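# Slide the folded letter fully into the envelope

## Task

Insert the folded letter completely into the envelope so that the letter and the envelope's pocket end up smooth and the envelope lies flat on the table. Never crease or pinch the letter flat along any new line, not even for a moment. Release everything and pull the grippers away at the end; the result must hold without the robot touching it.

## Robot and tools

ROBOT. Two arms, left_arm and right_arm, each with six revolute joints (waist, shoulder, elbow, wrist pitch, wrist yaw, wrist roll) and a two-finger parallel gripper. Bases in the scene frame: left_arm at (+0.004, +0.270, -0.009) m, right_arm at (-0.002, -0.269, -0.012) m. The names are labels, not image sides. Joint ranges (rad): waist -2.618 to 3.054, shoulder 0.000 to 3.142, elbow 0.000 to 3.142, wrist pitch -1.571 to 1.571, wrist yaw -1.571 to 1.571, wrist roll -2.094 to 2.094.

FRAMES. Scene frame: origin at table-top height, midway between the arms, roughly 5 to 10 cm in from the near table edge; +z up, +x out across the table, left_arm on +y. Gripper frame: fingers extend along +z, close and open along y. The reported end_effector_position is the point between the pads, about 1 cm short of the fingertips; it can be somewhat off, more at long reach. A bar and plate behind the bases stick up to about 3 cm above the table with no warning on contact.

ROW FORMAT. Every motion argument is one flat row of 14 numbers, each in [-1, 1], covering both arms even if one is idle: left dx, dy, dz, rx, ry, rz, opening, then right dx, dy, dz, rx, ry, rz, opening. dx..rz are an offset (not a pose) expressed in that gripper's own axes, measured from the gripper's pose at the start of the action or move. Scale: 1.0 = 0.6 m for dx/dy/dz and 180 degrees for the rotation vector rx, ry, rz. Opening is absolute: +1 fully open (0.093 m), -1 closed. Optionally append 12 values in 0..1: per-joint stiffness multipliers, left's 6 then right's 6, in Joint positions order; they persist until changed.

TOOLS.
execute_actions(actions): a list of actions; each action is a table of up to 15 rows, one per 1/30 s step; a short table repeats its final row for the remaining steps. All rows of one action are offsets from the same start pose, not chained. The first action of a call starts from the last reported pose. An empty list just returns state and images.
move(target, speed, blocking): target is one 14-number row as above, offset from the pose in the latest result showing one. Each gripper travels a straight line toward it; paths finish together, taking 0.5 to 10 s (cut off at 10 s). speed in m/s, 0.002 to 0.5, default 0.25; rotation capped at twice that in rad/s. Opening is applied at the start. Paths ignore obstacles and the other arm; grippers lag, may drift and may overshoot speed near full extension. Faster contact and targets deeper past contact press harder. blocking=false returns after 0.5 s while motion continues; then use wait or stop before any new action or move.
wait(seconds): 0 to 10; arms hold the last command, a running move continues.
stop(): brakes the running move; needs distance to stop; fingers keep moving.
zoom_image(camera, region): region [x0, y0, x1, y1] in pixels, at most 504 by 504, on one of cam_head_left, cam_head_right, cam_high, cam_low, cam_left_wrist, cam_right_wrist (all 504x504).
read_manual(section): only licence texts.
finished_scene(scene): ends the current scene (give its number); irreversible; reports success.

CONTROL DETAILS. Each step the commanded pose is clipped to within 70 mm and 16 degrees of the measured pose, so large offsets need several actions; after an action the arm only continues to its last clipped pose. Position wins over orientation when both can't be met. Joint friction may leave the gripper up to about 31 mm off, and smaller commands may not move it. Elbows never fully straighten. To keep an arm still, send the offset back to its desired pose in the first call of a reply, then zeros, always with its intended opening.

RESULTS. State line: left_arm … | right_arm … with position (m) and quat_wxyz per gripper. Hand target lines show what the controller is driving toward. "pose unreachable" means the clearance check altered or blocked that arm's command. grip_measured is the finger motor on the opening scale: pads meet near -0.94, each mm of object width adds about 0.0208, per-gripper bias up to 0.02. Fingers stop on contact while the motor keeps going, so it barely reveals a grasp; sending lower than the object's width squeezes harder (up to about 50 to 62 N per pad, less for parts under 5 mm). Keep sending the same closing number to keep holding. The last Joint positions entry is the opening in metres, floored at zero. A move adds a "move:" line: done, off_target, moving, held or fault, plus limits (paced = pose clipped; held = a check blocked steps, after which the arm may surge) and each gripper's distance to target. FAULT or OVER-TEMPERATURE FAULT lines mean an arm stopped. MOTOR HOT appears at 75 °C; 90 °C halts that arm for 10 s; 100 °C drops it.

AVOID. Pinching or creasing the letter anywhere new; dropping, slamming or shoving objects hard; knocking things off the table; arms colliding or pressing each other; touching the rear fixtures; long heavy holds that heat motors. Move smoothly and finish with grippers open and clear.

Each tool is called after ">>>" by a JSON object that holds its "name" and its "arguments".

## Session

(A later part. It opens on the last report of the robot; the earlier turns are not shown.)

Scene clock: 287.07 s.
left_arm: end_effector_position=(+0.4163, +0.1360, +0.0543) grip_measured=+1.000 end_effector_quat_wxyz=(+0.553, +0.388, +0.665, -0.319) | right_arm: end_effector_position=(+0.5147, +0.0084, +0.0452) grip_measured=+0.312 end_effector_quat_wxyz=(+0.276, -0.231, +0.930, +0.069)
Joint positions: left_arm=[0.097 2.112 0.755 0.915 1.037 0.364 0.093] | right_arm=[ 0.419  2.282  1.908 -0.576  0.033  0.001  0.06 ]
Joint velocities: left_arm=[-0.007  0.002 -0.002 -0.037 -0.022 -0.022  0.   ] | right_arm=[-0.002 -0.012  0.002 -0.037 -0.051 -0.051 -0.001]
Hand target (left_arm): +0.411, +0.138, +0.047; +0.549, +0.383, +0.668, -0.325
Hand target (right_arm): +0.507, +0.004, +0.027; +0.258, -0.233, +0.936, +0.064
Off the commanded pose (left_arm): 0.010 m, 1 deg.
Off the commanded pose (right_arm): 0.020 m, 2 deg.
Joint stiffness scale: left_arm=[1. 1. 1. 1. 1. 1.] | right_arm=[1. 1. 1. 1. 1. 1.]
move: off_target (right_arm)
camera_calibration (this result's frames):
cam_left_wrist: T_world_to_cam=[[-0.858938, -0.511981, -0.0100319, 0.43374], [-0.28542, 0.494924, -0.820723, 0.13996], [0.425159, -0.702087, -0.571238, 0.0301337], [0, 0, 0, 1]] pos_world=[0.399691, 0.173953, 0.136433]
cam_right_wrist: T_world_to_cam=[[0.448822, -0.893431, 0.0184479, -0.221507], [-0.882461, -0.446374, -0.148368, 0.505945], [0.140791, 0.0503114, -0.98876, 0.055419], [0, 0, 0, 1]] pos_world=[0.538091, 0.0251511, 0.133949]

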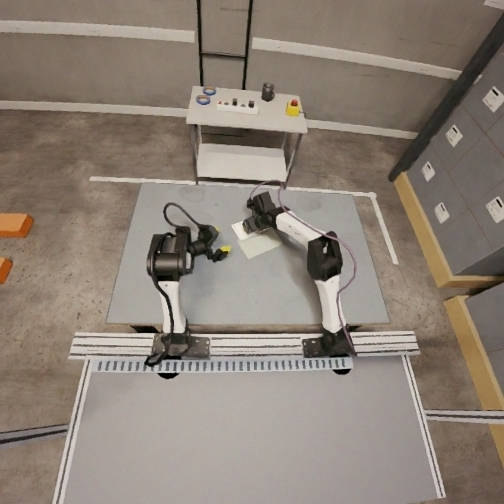

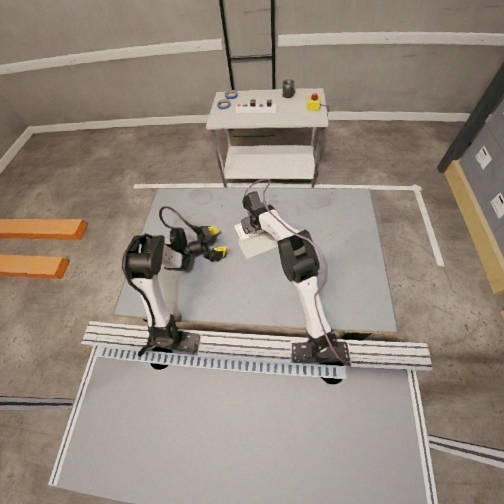

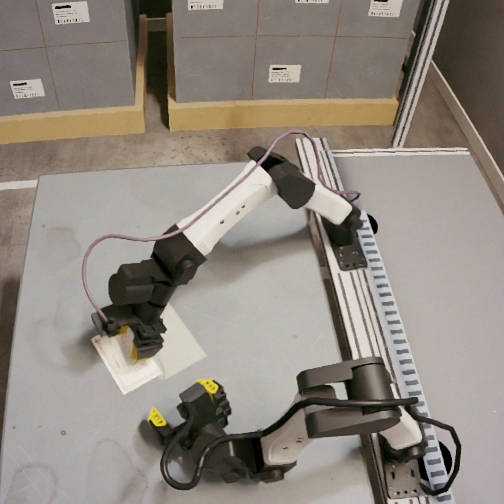

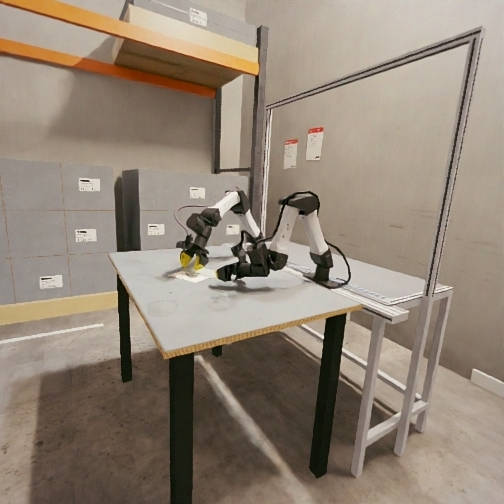

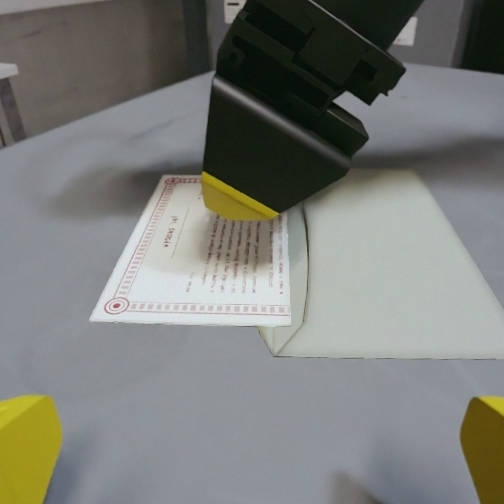

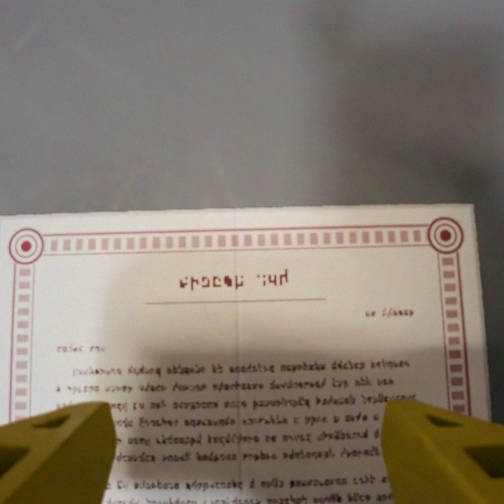

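>>> {"name": "move", "arguments": {"target": [0,0,0,0,0,0,1, -0.0256,0,0.0066,0,-0.1114,0,0.31], "speed": 0.2}}

Scene clock: 378.43 s.
left_arm: end_effector_position=(+0.4166, +0.1360, +0.0551) grip_measured=+1.000 end_effector_quat_wxyz=(+0.554, +0.387, +0.664, -0.318) | right_arm: end_effector_position=(+0.5314, +0.0175, +0.0519) grip_measured=+0.312 end_effector_quat_wxyz=(+0.436, -0.212, +0.868, +0.109)
Joint positions: left_arm=[0.097 2.112 0.755 0.919 1.037 0.361 0.093] | right_arm=[ 0.419  2.181  1.517  0.069  0.033 -0.006  0.06 ]
Joint velocities: left_arm=[ 0.002  0.022 -0.007 -0.051  0.007 -0.081  0.   ] | right_arm=[ 0.002 -0.012 -0.002  0.066 -0.066 -0.066 -0.   ]
Hand target (left_arm): +0.416, +0.136, +0.054; +0.553, +0.388, +0.665, -0.319
Hand target (right_arm): +0.527, +0.015, +0.051; +0.435, -0.216, +0.868, +0.106
Off the commanded pose (left_arm): 0.001 m, 0 deg.
Off the commanded pose (right_arm): 0.004 m, 0 deg.
Joint stiffness scale: left_arm=[1. 1. 1. 1. 1. 1.] | right_arm=[1. 1. 1. 1. 1. 1.]
move: done
camera_calibration (this result's frames):
cam_left_wrist: T_world_to_cam=[[-0.858584, -0.512547, -0.0113502, 0.434023], [-0.283803, 0.493612, -0.822072, 0.140216], [0.426953, -0.702597, -0.56927, 0.0296469], [0, 0, 0, 1]] pos_world=[0.399781, 0.174075, 0.137071]
cam_right_wrist: T_world_to_cam=[[0.440239, -0.897852, 0.00713168, -0.215845], [-0.784988, -0.38873, -0.482372, 0.490198], [0.435871, 0.206761, -0.875937, -0.106145], [0, 0, 0, 1]] pos_world=[0.526088, 0.0187049, 0.145021]

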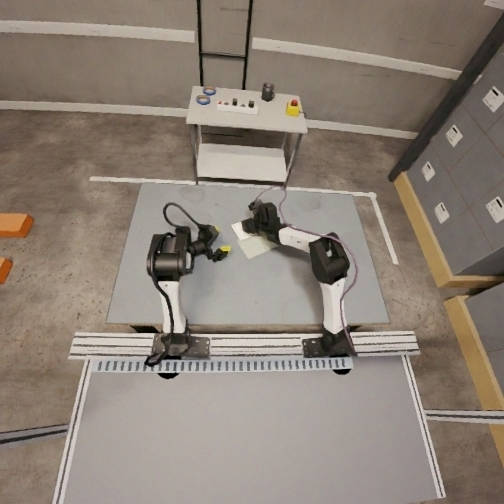

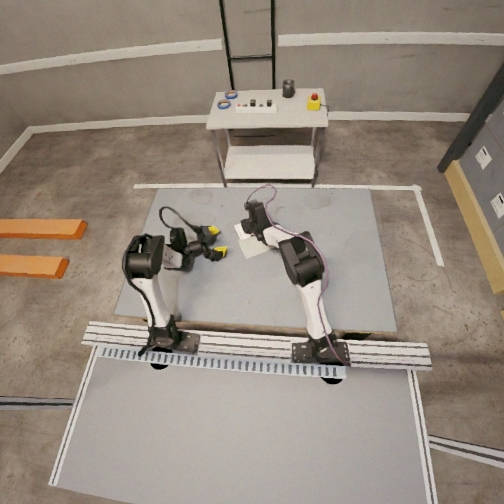

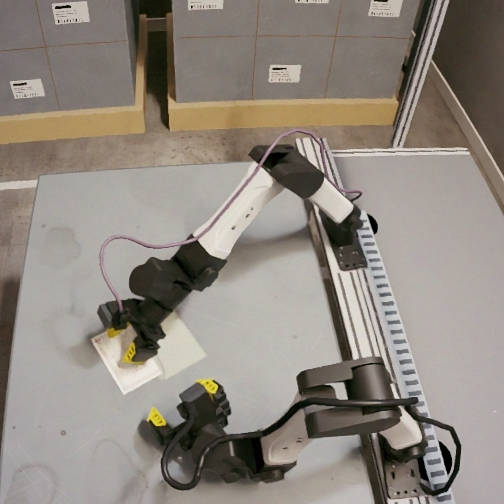

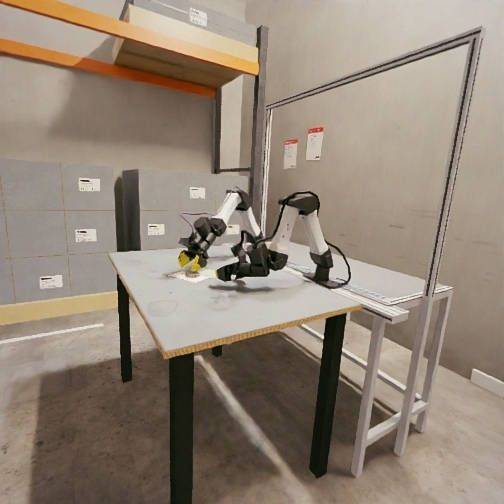

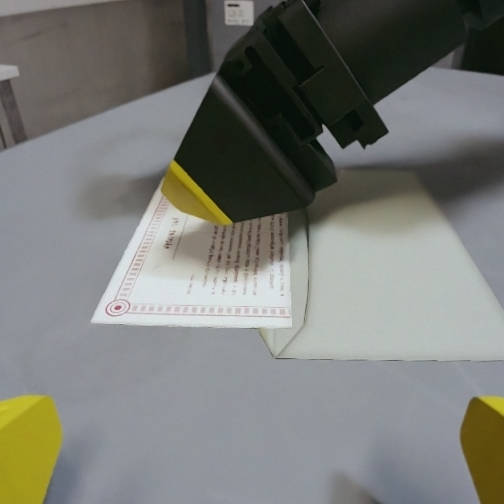

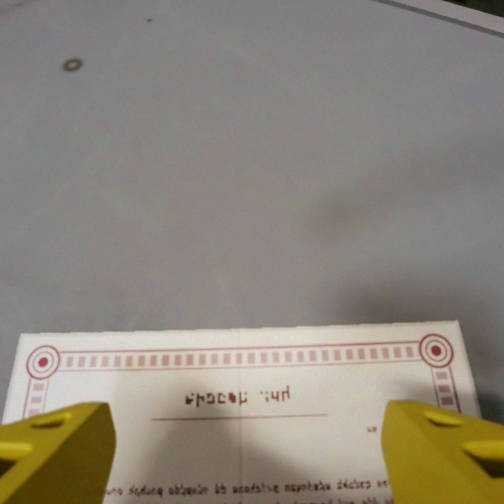

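>>> {"name": "move", "arguments": {"target": [0,0,0,0,0,0,1, 0.0484,0,-0.0029,0,0.0382,0,0.31], "speed": 0.05}}

Scene clock: 388.03 s.
left_arm: end_effector_position=(+0.4166, +0.1360, +0.0551) grip_measured=+1.000 end_effector_quat_wxyz=(+0.554, +0.387, +0.664, -0.318) | right_arm: end_effector_position=(+0.5174, +0.0103, +0.0328) grip_measured=+0.312 end_effector_quat_wxyz=(+0.391, -0.219, +0.888, +0.097)
Joint positions: left_arm=[0.097 2.112 0.755 0.919 1.037 0.361 0.093] | right_arm=[ 0.419  2.181  1.517 -0.033  0.033 -0.006  0.06 ]
Joint velocities: left_arm=[-0.012  0.012 -0.002  0.051 -0.007 -0.022  0.   ] | right_arm=[ 0.002  0.012  0.017  0.007 -0.007 -0.022  0.   ]
Hand target (left_arm): +0.417, +0.136, +0.055; +0.554, +0.387, +0.664, -0.318
Hand target (right_arm): +0.515, +0.009, +0.030; +0.383, -0.218, +0.892, +0.096
Off the commanded pose (left_arm): 0.000 m, 0 deg.
Off the commanded pose (right_arm): 0.004 m, 1 deg.
Joint stiffness scale: left_arm=[1. 1. 1. 1. 1. 1.] | right_arm=[1. 1. 1. 1. 1. 1.]
move: done
camera_calibration (this result's frames):
cam_left_wrist: T_world_to_cam=[[-0.858584, -0.512547, -0.0113502, 0.434023], [-0.283803, 0.493612, -0.822072, 0.140216], [0.426953, -0.702597, -0.56927, 0.0296469], [0, 0, 0, 1]] pos_world=[0.399781, 0.174075, 0.137071]
cam_right_wrist: T_world_to_cam=[[0.443607, -0.896142, 0.0119313, -0.217872], [-0.822808, -0.41251, -0.390926, 0.484076], [0.355247, 0.1636, -0.920345, -0.071628], [0, 0, 0, 1]] pos_world=[0.520397, 0.0161607, 0.125915]

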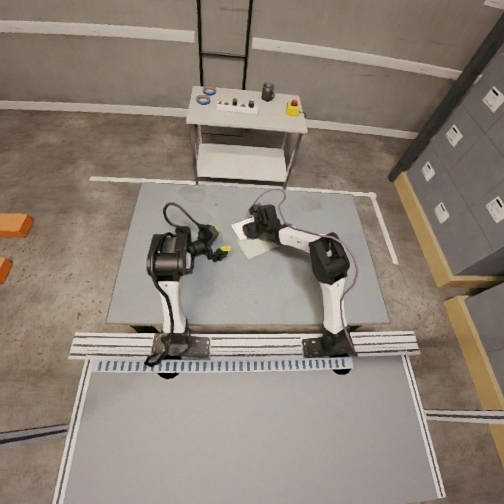

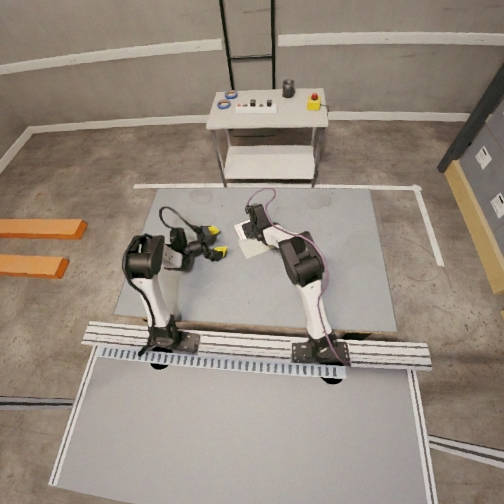

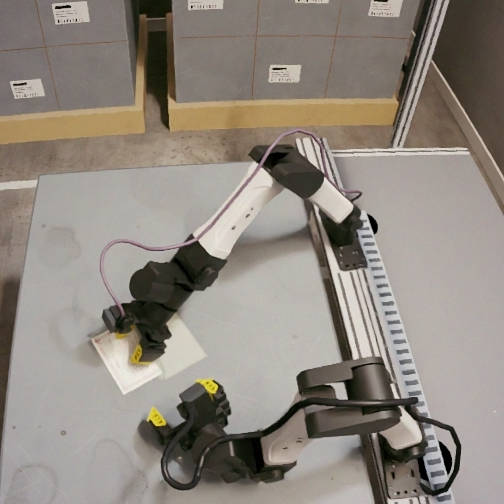

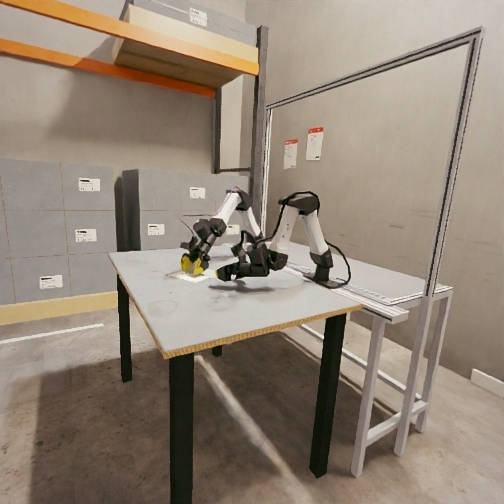

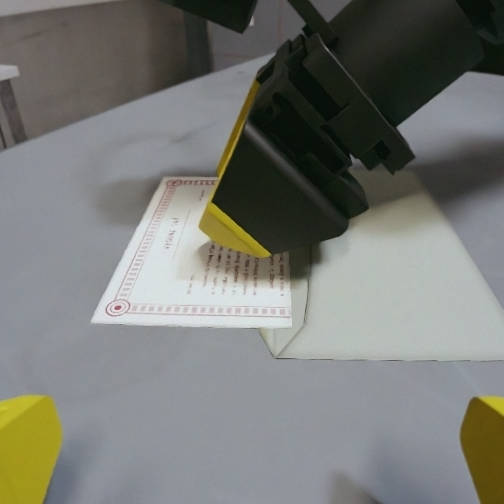

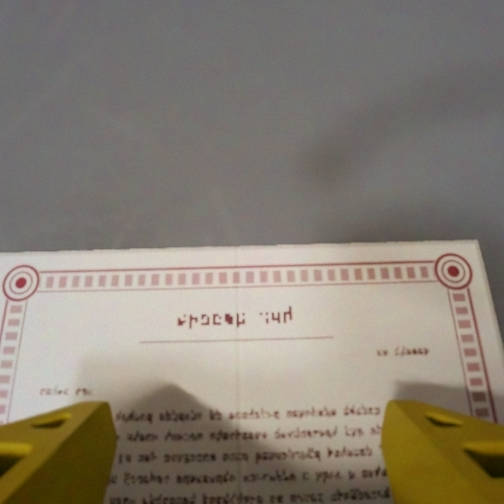

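>>> {"name": "move", "arguments": {"target": [0,0,0,0,0,0,1, 0.0323,0,-0.0013,0,0.0255,0,0.31], "speed": 0.03}}

Scene clock: 392.57 s.
left_arm: end_effector_position=(+0.4166, +0.1360, +0.0551) grip_measured=+1.000 end_effector_quat_wxyz=(+0.554, +0.387, +0.664, -0.318) | right_arm: end_effector_position=(+0.5081, +0.0055, +0.0221) grip_measured=+0.312 end_effector_quat_wxyz=(+0.364, -0.223, +0.900, +0.090)
Joint positions: left_arm=[0.097 2.112 0.755 0.919 1.037 0.361 0.093] | right_arm=[ 0.419  2.181  1.517 -0.095  0.033 -0.006  0.06 ]
Joint velocities: left_arm=[ 0.012  0.002  0.002 -0.022 -0.007 -0.095  0.   ] | right_arm=[ 0.007 -0.007 -0.032 -0.037 -0.022 -0.022 -0.001]
Hand target (left_arm): +0.417, +0.136, +0.055; +0.554, +0.387, +0.664, -0.318
Hand target (right_arm): +0.505, +0.004, +0.019; +0.356, -0.223, +0.903, +0.089
Off the commanded pose (left_arm): 0.000 m, 0 deg.
Off the commanded pose (right_arm): 0.004 m, 1 deg.
Joint stiffness scale: left_arm=[1. 1. 1. 1. 1. 1.] | right_arm=[1. 1. 1. 1. 1. 1.]
move: done
camera_calibration (this result's frames):
cam_left_wrist: T_world_to_cam=[[-0.858584, -0.512547, -0.0113502, 0.434023], [-0.283803, 0.493612, -0.822072, 0.140216], [0.426953, -0.702597, -0.56927, 0.0296469], [0, 0, 0, 1]] pos_world=[0.399781, 0.174075, 0.137071]
cam_right_wrist: T_world_to_cam=[[0.44585, -0.894988, 0.0146473, -0.219126], [-0.841683, -0.424752, -0.333401, 0.478659], [0.304611, 0.136318, -0.942671, -0.0510553], [0, 0, 0, 1]] pos_world=[0.516128, 0.0141558, 0.114667]

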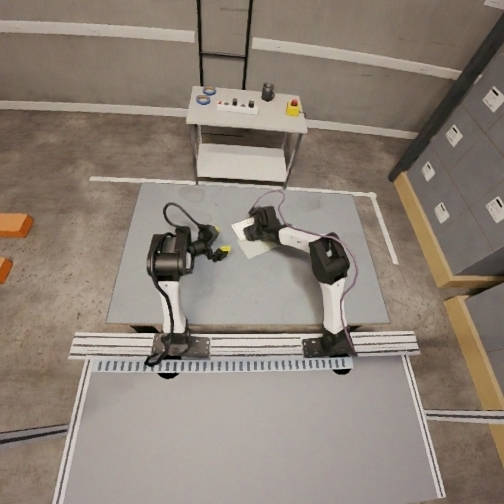

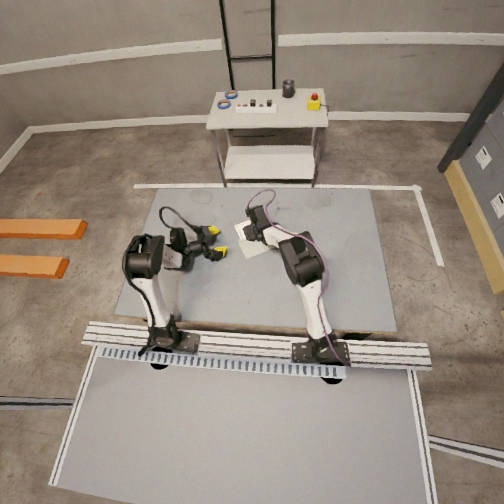

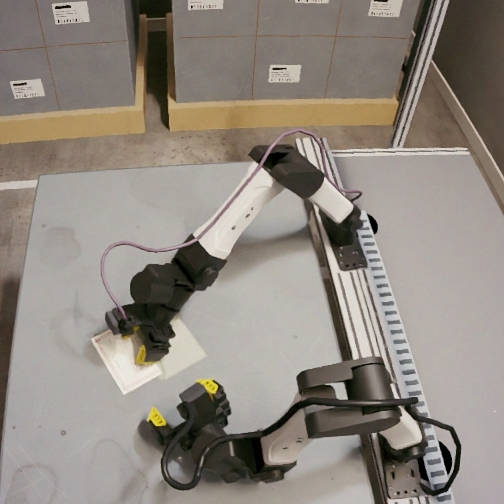

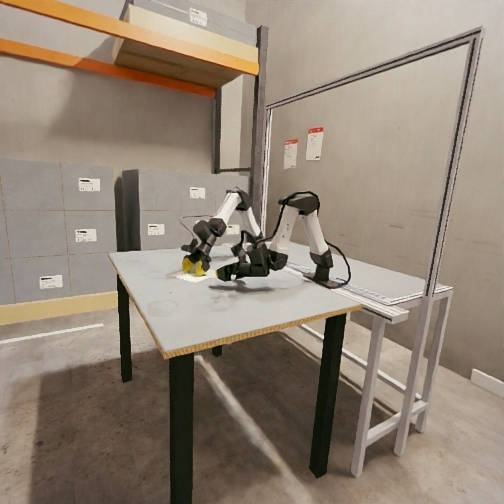

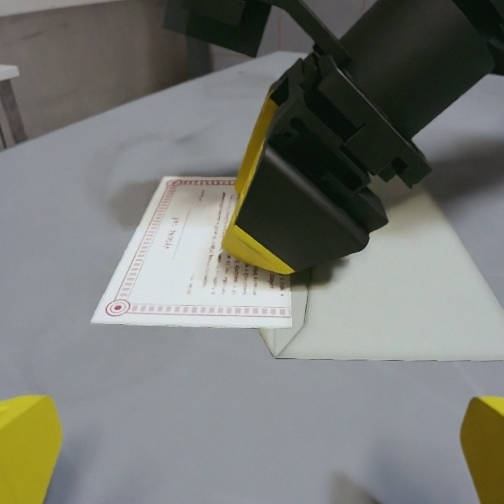

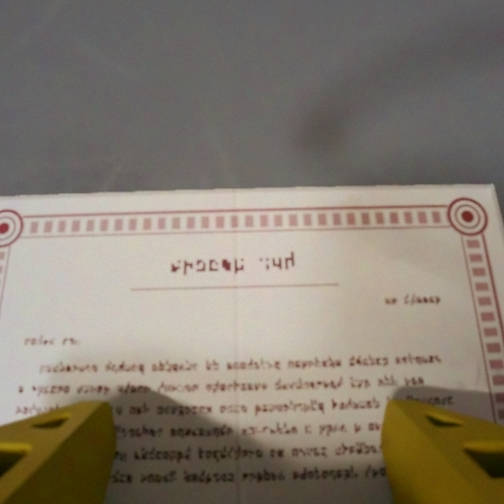

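>>> {"name": "move", "arguments": {"target": [0,0,0,0,0,0,1, 0.0202,0,-0.0005,0,0.0159,0,0.31], "speed": 0.02}}

Scene clock: 395.50 s.
left_arm: end_effector_position=(+0.4166, +0.1360, +0.0551) grip_measured=+1.000 end_effector_quat_wxyz=(+0.554, +0.387, +0.664, -0.318) | right_arm: end_effector_position=(+0.5057, +0.0043, +0.0196) grip_measured=+0.312 end_effector_quat_wxyz=(+0.357, -0.224, +0.903, +0.088)
Joint positions: left_arm=[0.097 2.112 0.755 0.919 1.037 0.361 0.093] | right_arm=[ 0.419  2.181  1.517 -0.11   0.033 -0.006  0.06 ]
Joint velocities: left_arm=[-0.002 -0.002 -0.007  0.037 -0.007  0.11   0.   ] | right_arm=[-0.002 -0.007 -0.007  0.051 -0.066 -0.037  0.001]
Hand target (left_arm): +0.417, +0.136, +0.055; +0.554, +0.387, +0.664, -0.318
Hand target (right_arm): +0.500, +0.001, +0.014; +0.341, -0.225, +0.909, +0.085
Off the commanded pose (left_arm): 0.000 m, 0 deg.
Off the commanded pose (right_arm): 0.008 m, 2 deg.
Joint stiffness scale: left_arm=[1. 1. 1. 1. 1. 1.] | right_arm=[1. 1. 1. 1. 1. 1.]
move: done
camera_calibration (this result's frames):
cam_left_wrist: T_world_to_cam=[[-0.858584, -0.512547, -0.0113502, 0.434023], [-0.283803, 0.493612, -0.822072, 0.140216], [0.426953, -0.702597, -0.56927, 0.0296469], [0, 0, 0, 1]] pos_world=[0.399781, 0.174075, 0.137071]
cam_right_wrist: T_world_to_cam=[[0.446426, -0.89469, 0.0152936, -0.219438], [-0.845858, -0.427513, -0.318992, 0.477126], [0.291937, 0.12947, -0.947634, -0.0460304], [0, 0, 0, 1]] pos_world=[0.514982, 0.0136081, 0.111935]

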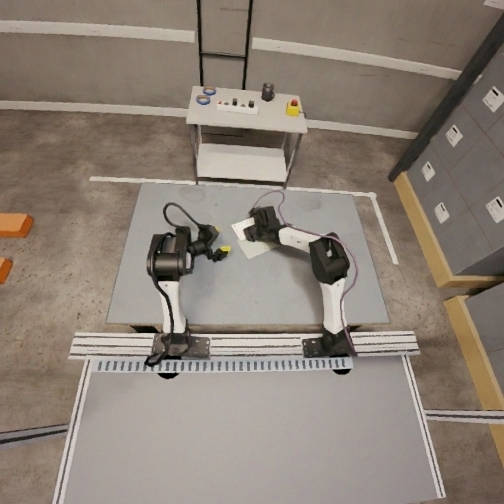

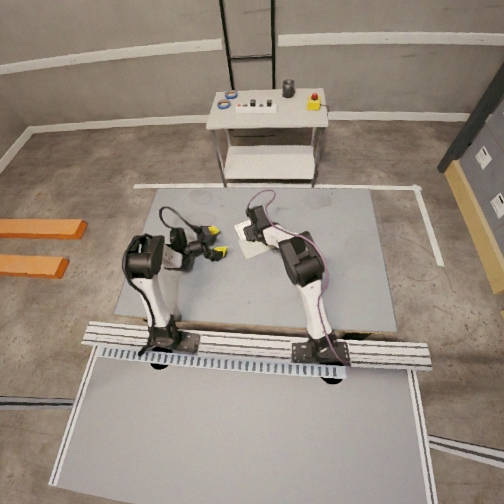

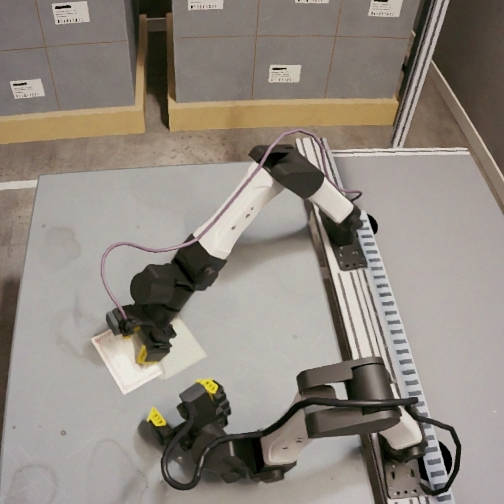

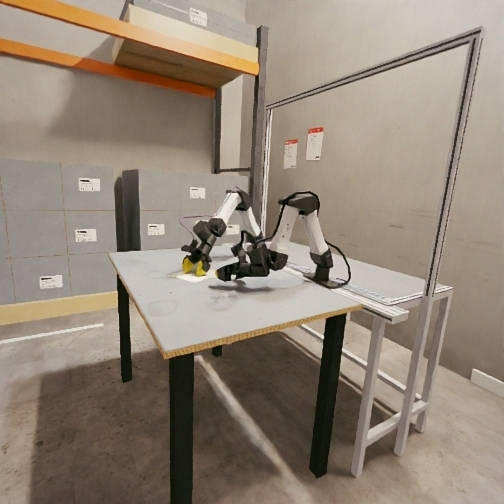

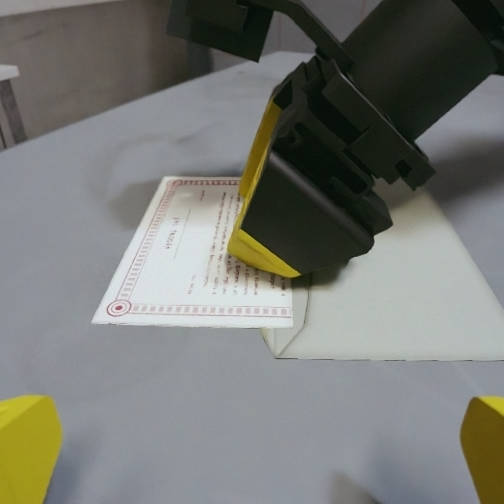

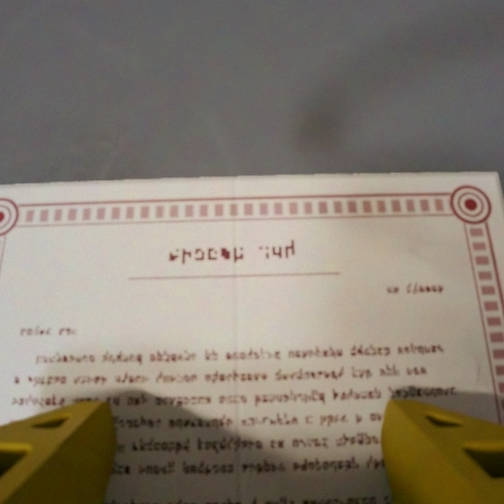

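>>> {"name": "execute_actions", "arguments": {"actions": [[[0,0,0,0,0,0,1, 0.0168,0,-0.0010,0,0.0142,0,0.31],[0,0,0,0,0,0,1, 0.0173,0,-0.0016,0,0.0157,0,0.31],[0,0,0,0,0,0,1, 0.0179,0,-0.0023,0,0.0172,0,0.31],[0,0,0,0,0,0,1, 0.0185,0,-0.0029,0,0.0186,0,0.31],[0,0,0,0,0,0,1, 0.0191,0,-0.0036,0,0.0201,0,0.31],[0,0,0,0,0,0,1, 0.0196,0,-0.0042,0,0.0216,0,0.31],[0,0,0,0,0,0,1, 0.0202,0,-0.0049,0,0.0231,0,0.31],[0,0,0,0,0,0,1, 0.0208,0,-0.0055,0,0.0246,0,0.31],[0,0,0,0,0,0,1, 0.0214,0,-0.0062,0,0.0261,0,0.31],[0,0,0,0,0,0,1, 0.0219,0,-0.0068,0,0.0276,0,0.31],[0,0,0,0,0,0,1, 0.0225,0,-0.0075,0,0.0291,0,0.31],[0,0,0,0,0,0,1, 0.0231,0,-0.0081,0,0.0305,0,0.31],[0,0,0,0,0,0,1, 0.0237,0,-0.0088,0,0.0320,0,0.31],[0,0,0,0,0,0,1, 0.0242,0,-0.0094,0,0.0335,0,0.31],[0,0,0,0,0,0,1, 0.0248,0,-0.0101,0,0.0350,0,0.31]]]}}

>>> {"name": "wait", "arguments": {"seconds": 0.5}}

Scene clock: 417.47 s.
left_arm: end_effector_position=(+0.4166, +0.1360, +0.0551) grip_measured=+1.000 end_effector_quat_wxyz=(+0.554, +0.387, +0.664, -0.318) | right_arm: end_effector_position=(+0.5016, +0.0021, +0.0191) grip_measured=+0.312 end_effector_quat_wxyz=(+0.337, -0.227, +0.910, +0.083)
Joint positions: left_arm=[0.097 2.112 0.755 0.919 1.037 0.361 0.093] | right_arm=[ 0.419  2.181  1.546 -0.182  0.033 -0.006  0.06 ]
Joint velocities: left_arm=[-0.012  0.002 -0.002 -0.066  0.022 -0.007  0.   ] | right_arm=[-0.007 -0.007  0.071 -0.242 -0.022 -0.007  0.   ]
Hand target (left_arm): +0.417, +0.136, +0.055; +0.554, +0.387, +0.664, -0.318
Hand target (right_arm): +0.493, -0.002, +0.014; +0.308, -0.228, +0.920, +0.077
Off the commanded pose (left_arm): 0.000 m, 0 deg.
Off the commanded pose (right_arm): 0.012 m, 4 deg.
Joint stiffness scale: left_arm=[1. 1. 1. 1. 1. 1.] | right_arm=[1. 1. 1. 1. 1. 1.]
camera_calibration (this result's frames):
cam_left_wrist: T_world_to_cam=[[-0.858584, -0.512547, -0.0113502, 0.434023], [-0.283803, 0.493612, -0.822072, 0.140216], [0.426953, -0.702597, -0.56927, 0.0296469], [0, 0, 0, 1]] pos_world=[0.399781, 0.174075, 0.137071]
cam_right_wrist: T_world_to_cam=[[0.448113, -0.893814, 0.0170802, -0.220496], [-0.856692, -0.434806, -0.27753, 0.477239], [0.255487, 0.109732, -0.960565, -0.0264206], [0, 0, 0, 1]] pos_world=[0.514404, 0.0133235, 0.110836]

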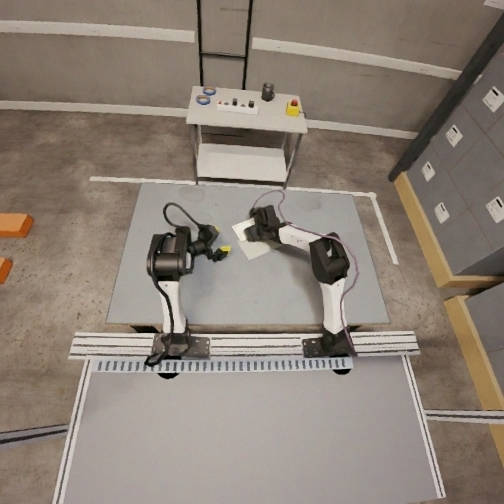

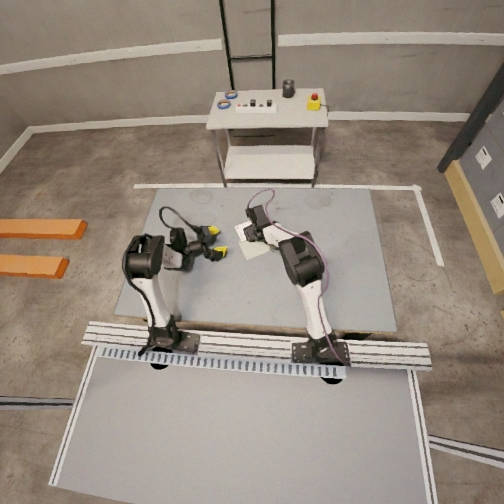

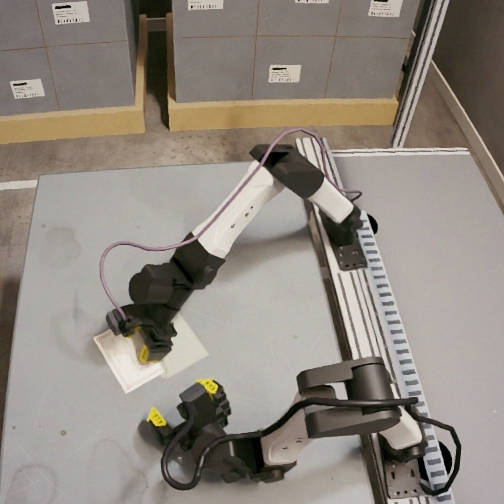

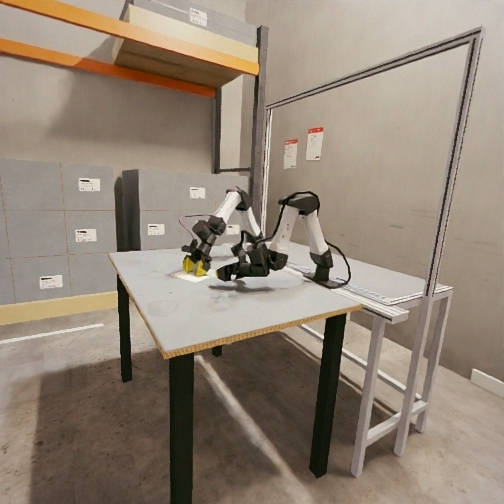

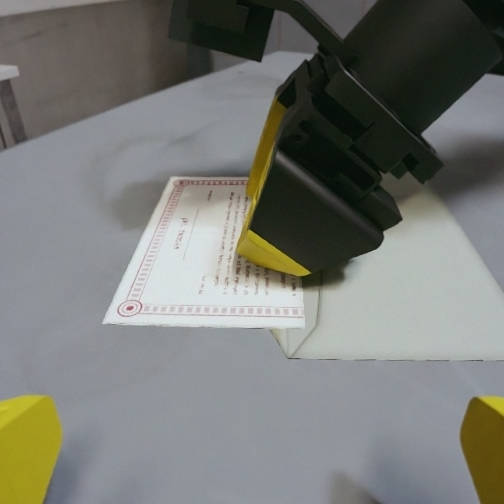

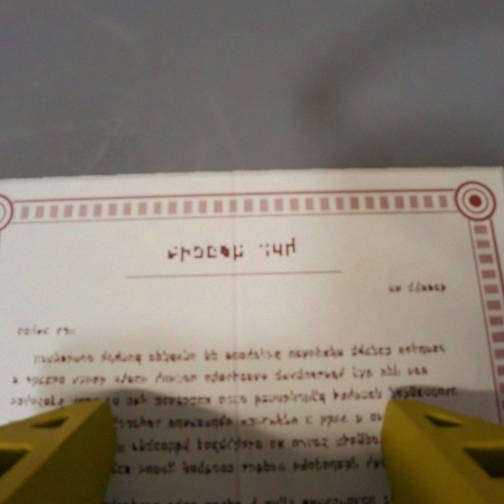

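Scene clock: 417.97 s.
left_arm: end_effector_position=(+0.4166, +0.1360, +0.0551) grip_measured=+1.000 end_effector_quat_wxyz=(+0.554, +0.387, +0.664, -0.318) | right_arm: end_effector_position=(+0.5001, +0.0012, +0.0187) grip_measured=+0.312 end_effector_quat_wxyz=(+0.331, -0.227, +0.912, +0.082)
Joint positions: left_arm=[0.097 2.112 0.755 0.919 1.037 0.361 0.093] | right_arm=[ 0.419  2.181  1.554 -0.205  0.033 -0.006  0.06 ]
Joint velocities: left_arm=[-0.002  0.017 -0.012 -0.022 -0.037  0.022  0.   ] | right_arm=[ 0.002 -0.007 -0.007  0.022  0.007 -0.022 -0.001]
Hand target (left_arm): +0.417, +0.136, +0.055; +0.554, +0.387, +0.664, -0.318
Hand target (right_arm): +0.492, -0.002, +0.014; +0.308, -0.228, +0.920, +0.077
Off the commanded pose (left_arm): 0.000 m, 0 deg.
Off the commanded pose (right_arm): 0.010 m, 3 deg.
Joint stiffness scale: left_arm=[1. 1. 1. 1. 1. 1.] | right_arm=[1. 1. 1. 1. 1. 1.]
wait: 0.50 s; at rest by 0.23 s
camera_calibration (this result's frames):
cam_left_wrist: T_world_to_cam=[[-0.858584, -0.512547, -0.0113502, 0.434023], [-0.283803, 0.493612, -0.822072, 0.140216], [0.426953, -0.702597, -0.56927, 0.0296469], [0, 0, 0, 1]] pos_world=[0.399781, 0.174075, 0.137071]
cam_right_wrist: T_world_to_cam=[[0.448675, -0.893521, 0.0176421, -0.220841], [-0.859866, -0.436987, -0.263956, 0.476781], [0.24356, 0.103261, -0.964373, -0.0202525], [0, 0, 0, 1]] pos_world=[0.513986, 0.013112, 0.110215]

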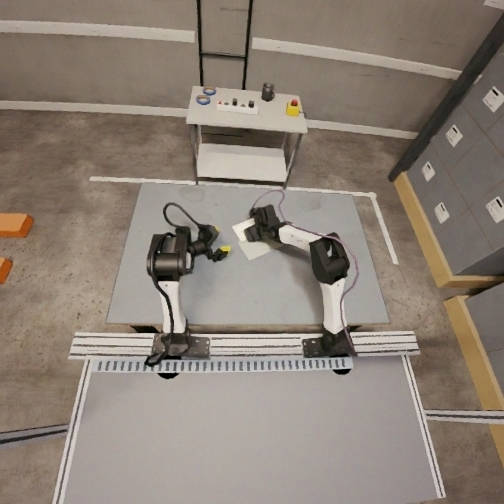

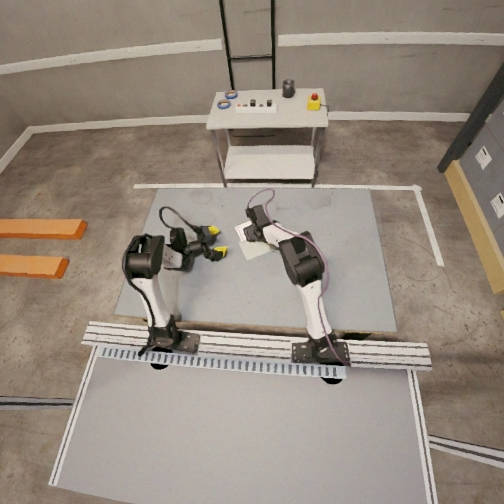

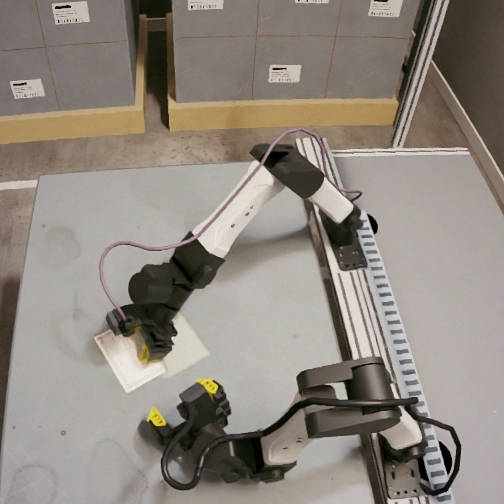

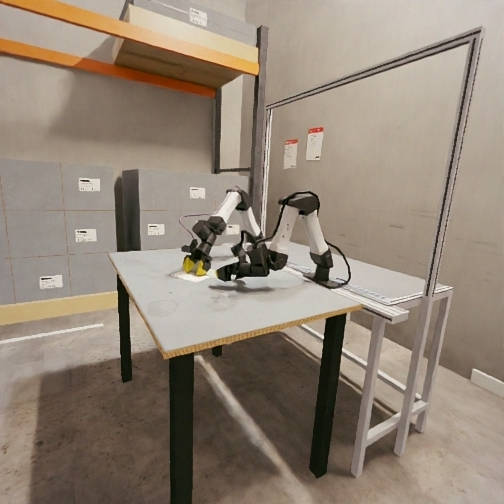

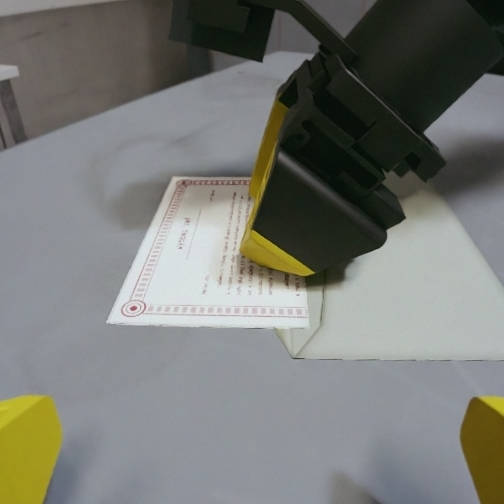

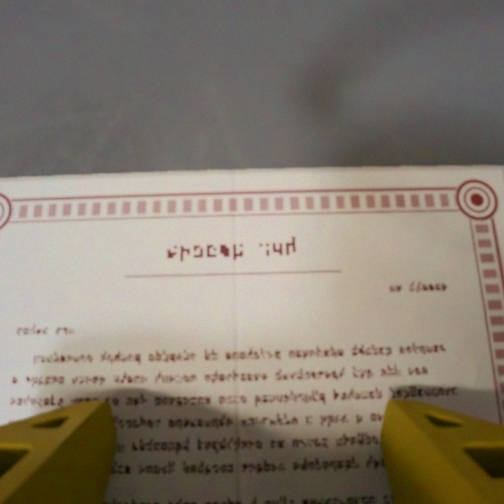

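>>> {"name": "move", "arguments": {"target": [-0.0063,-0.1283,0.1203,0,0.136,0,0.02, -0.0604,0,-0.0045,0,-0.0477,0,0.31], "speed": 0.15}}

Scene clock: 469.67 s.
left_arm: end_effector_position=(+0.3766, +0.0421, +0.0254) grip_measured=+0.022 end_effector_quat_wxyz=(+0.382, +0.442, +0.777, -0.236) | right_arm: end_effector_position=(+0.5226, +0.0129, +0.0432) grip_measured=+0.312 end_effector_quat_wxyz=(+0.396, -0.218, +0.886, +0.098)
Joint positions: left_arm=[-0.269  1.925  0.857  0.24   0.563  0.454  0.046] | right_arm=[ 0.419  2.181  1.554 -0.059  0.033 -0.006  0.06 ]
Joint velocities: left_arm=[-0.012 -0.012 -0.017  0.051  0.007  0.066 -0.001] | right_arm=[ 0.002  0.007 -0.017 -0.022  0.007 -0.051  0.001]
Hand target (left_arm): +0.386, +0.037, +0.043; +0.401, +0.444, +0.768, -0.228
Hand target (right_arm): +0.523, +0.013, +0.044; +0.399, -0.221, +0.885, +0.098
Off the commanded pose (left_arm): 0.023 m, 3 deg.
Off the commanded pose (right_arm): 0.001 m, 0 deg.
Joint stiffness scale: left_arm=[1. 1. 1. 1. 1. 1.] | right_arm=[1. 1. 1. 1. 1. 1.]
move: off_target (left_arm)
camera_calibration (this result's frames):
cam_left_wrist: T_world_to_cam=[[-0.859633, -0.510623, 0.0171793, 0.350857], [-0.453255, 0.746674, -0.486865, 0.19553], [0.235777, -0.426312, -0.873308, 0.0319507], [0, 0, 0, 1]] pos_world=[0.3827, 0.0467798, 0.117072]
cam_right_wrist: T_world_to_cam=[[0.443234, -0.896333, 0.0114463, -0.217799], [-0.819229, -0.410224, -0.400723, 0.491966], [0.363877, 0.168237, -0.916128, -0.0691401], [0, 0, 0, 1]] pos_world=[0.524728, 0.0182277, 0.136294]

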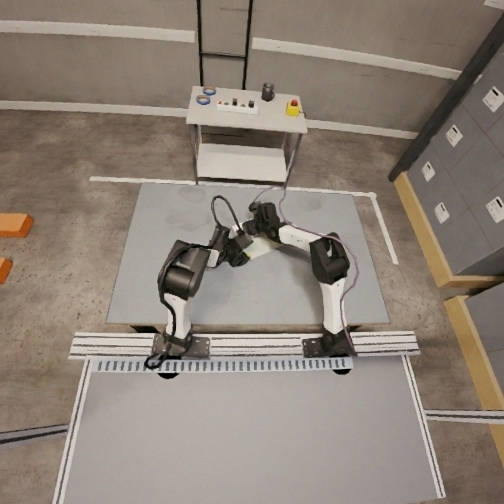

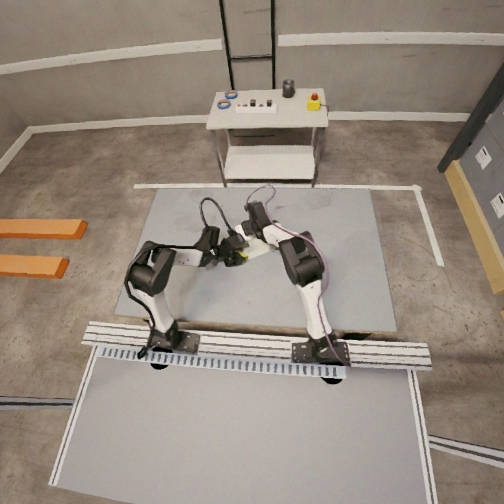

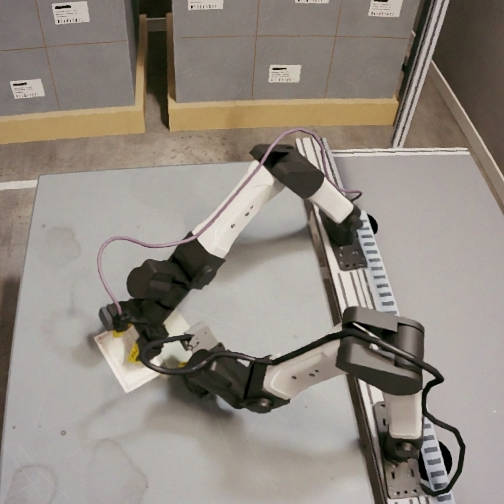

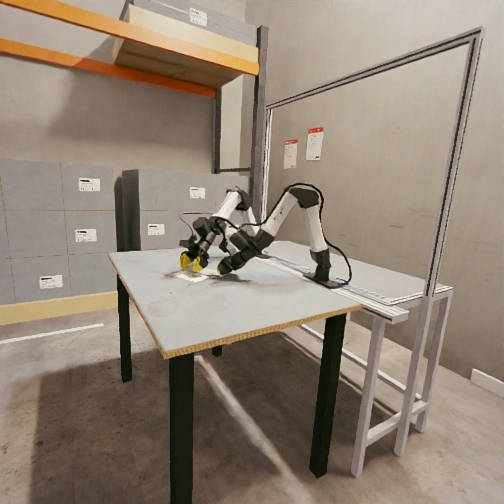

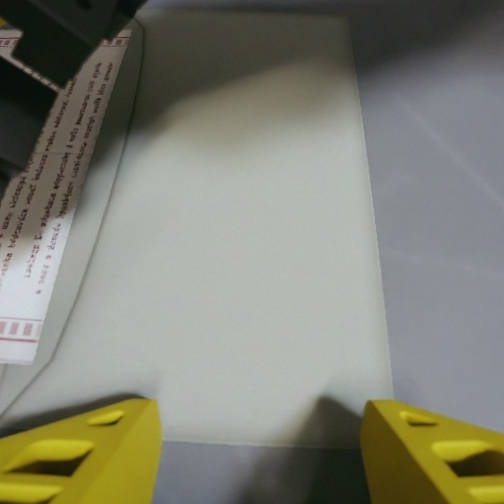

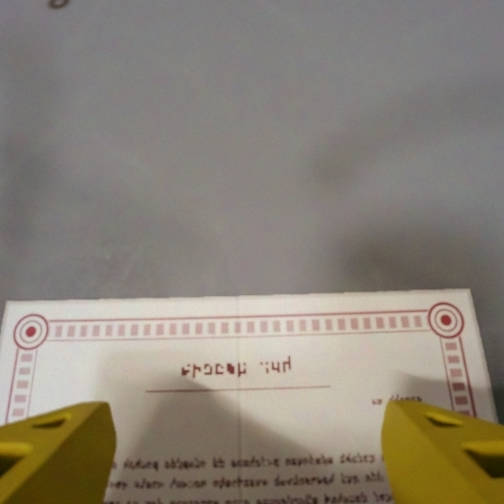

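>>> {"name": "move", "arguments": {"target": [-0.0187,0.0244,0.0218,-0.0148,-0.0302,0.0213,0.02, -0.0664,0,0.0717,0,-0.0395,0,0.31], "speed": 0.1}}

Scene clock: 509.30 s.
left_arm: end_effector_position=(+0.3954, +0.0356, +0.0287) grip_measured=+0.022 end_effector_quat_wxyz=(+0.431, +0.446, +0.751, -0.227) | right_arm: end_effector_position=(+0.5701, +0.0390, +0.0461) grip_measured=+0.312 end_effector_quat_wxyz=(+0.448, -0.210, +0.862, +0.112)
Joint positions: left_arm=[-0.269  1.982  0.857  0.409  0.562  0.454  0.046] | right_arm=[ 0.419  2.346  1.761  0.017  0.033 -0.006  0.06 ]
Joint velocities: left_arm=[-0.007  0.007 -0.007 -0.022  0.037 -0.037  0.001] | right_arm=[-0.012  0.017  0.002  0.081 -0.051 -0.022 -0.   ]
Hand target (left_arm): +0.398, +0.035, +0.026; +0.436, +0.448, +0.748, -0.226
Hand target (right_arm): +0.575, +0.039, +0.044; +0.450, -0.212, +0.860, +0.111
Off the commanded pose (left_arm): 0.004 m, 1 deg.
Off the commanded pose (right_arm): 0.005 m, 0 deg.
Joint stiffness scale: left_arm=[1. 1. 1. 1. 1. 1.] | right_arm=[1. 1. 1. 1. 1. 1.]
move: done
camera_calibration (this result's frames):
cam_left_wrist: T_world_to_cam=[[-0.857163, -0.512133, -0.0546988, 0.364765], [-0.398704, 0.72702, -0.558997, 0.19168], [0.326048, -0.457343, -0.827363, -0.00833911], [0, 0, 0, 1]] pos_world=[0.391805, 0.0436391, 0.120201]
cam_right_wrist: T_world_to_cam=[[0.439416, -0.898265, 0.00579283, -0.212929], [-0.773565, -0.381678, -0.505884, 0.520487], [0.456629, 0.217813, -0.862582, -0.145376], [0, 0, 0, 1]] pos_world=[0.562578, 0.0390565, 0.13914]

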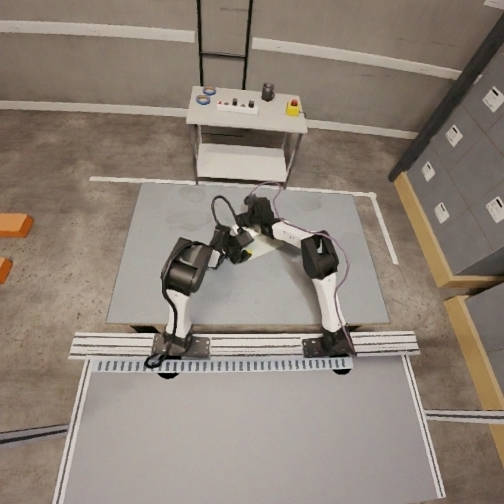

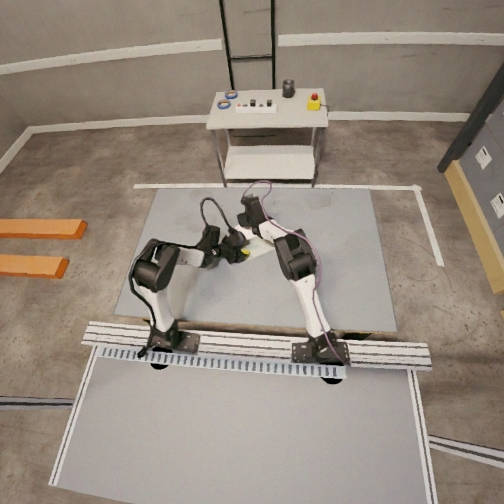

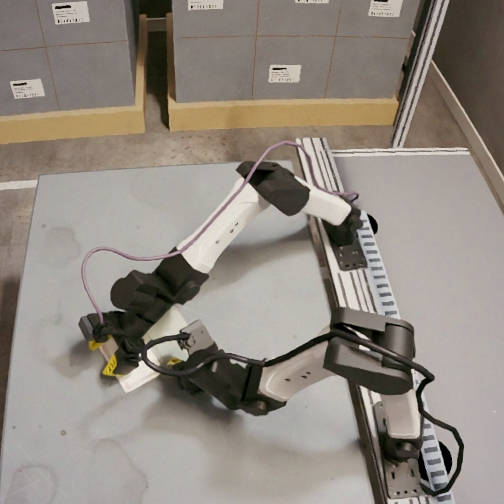

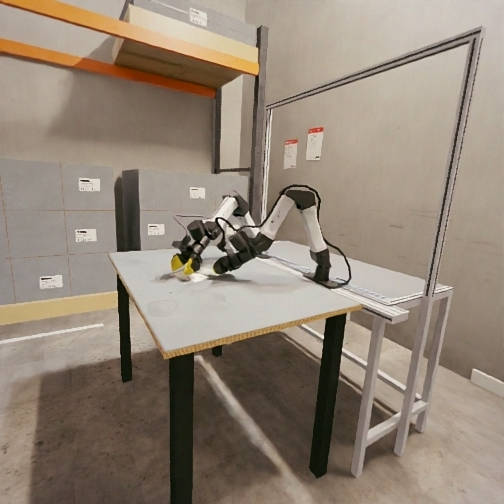

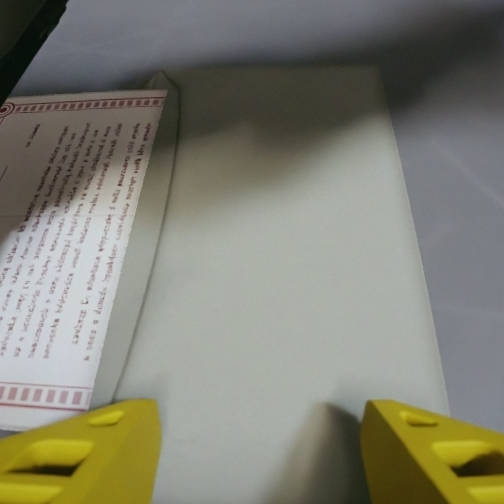

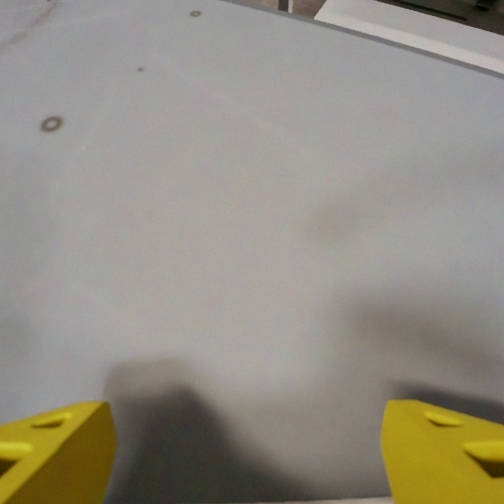

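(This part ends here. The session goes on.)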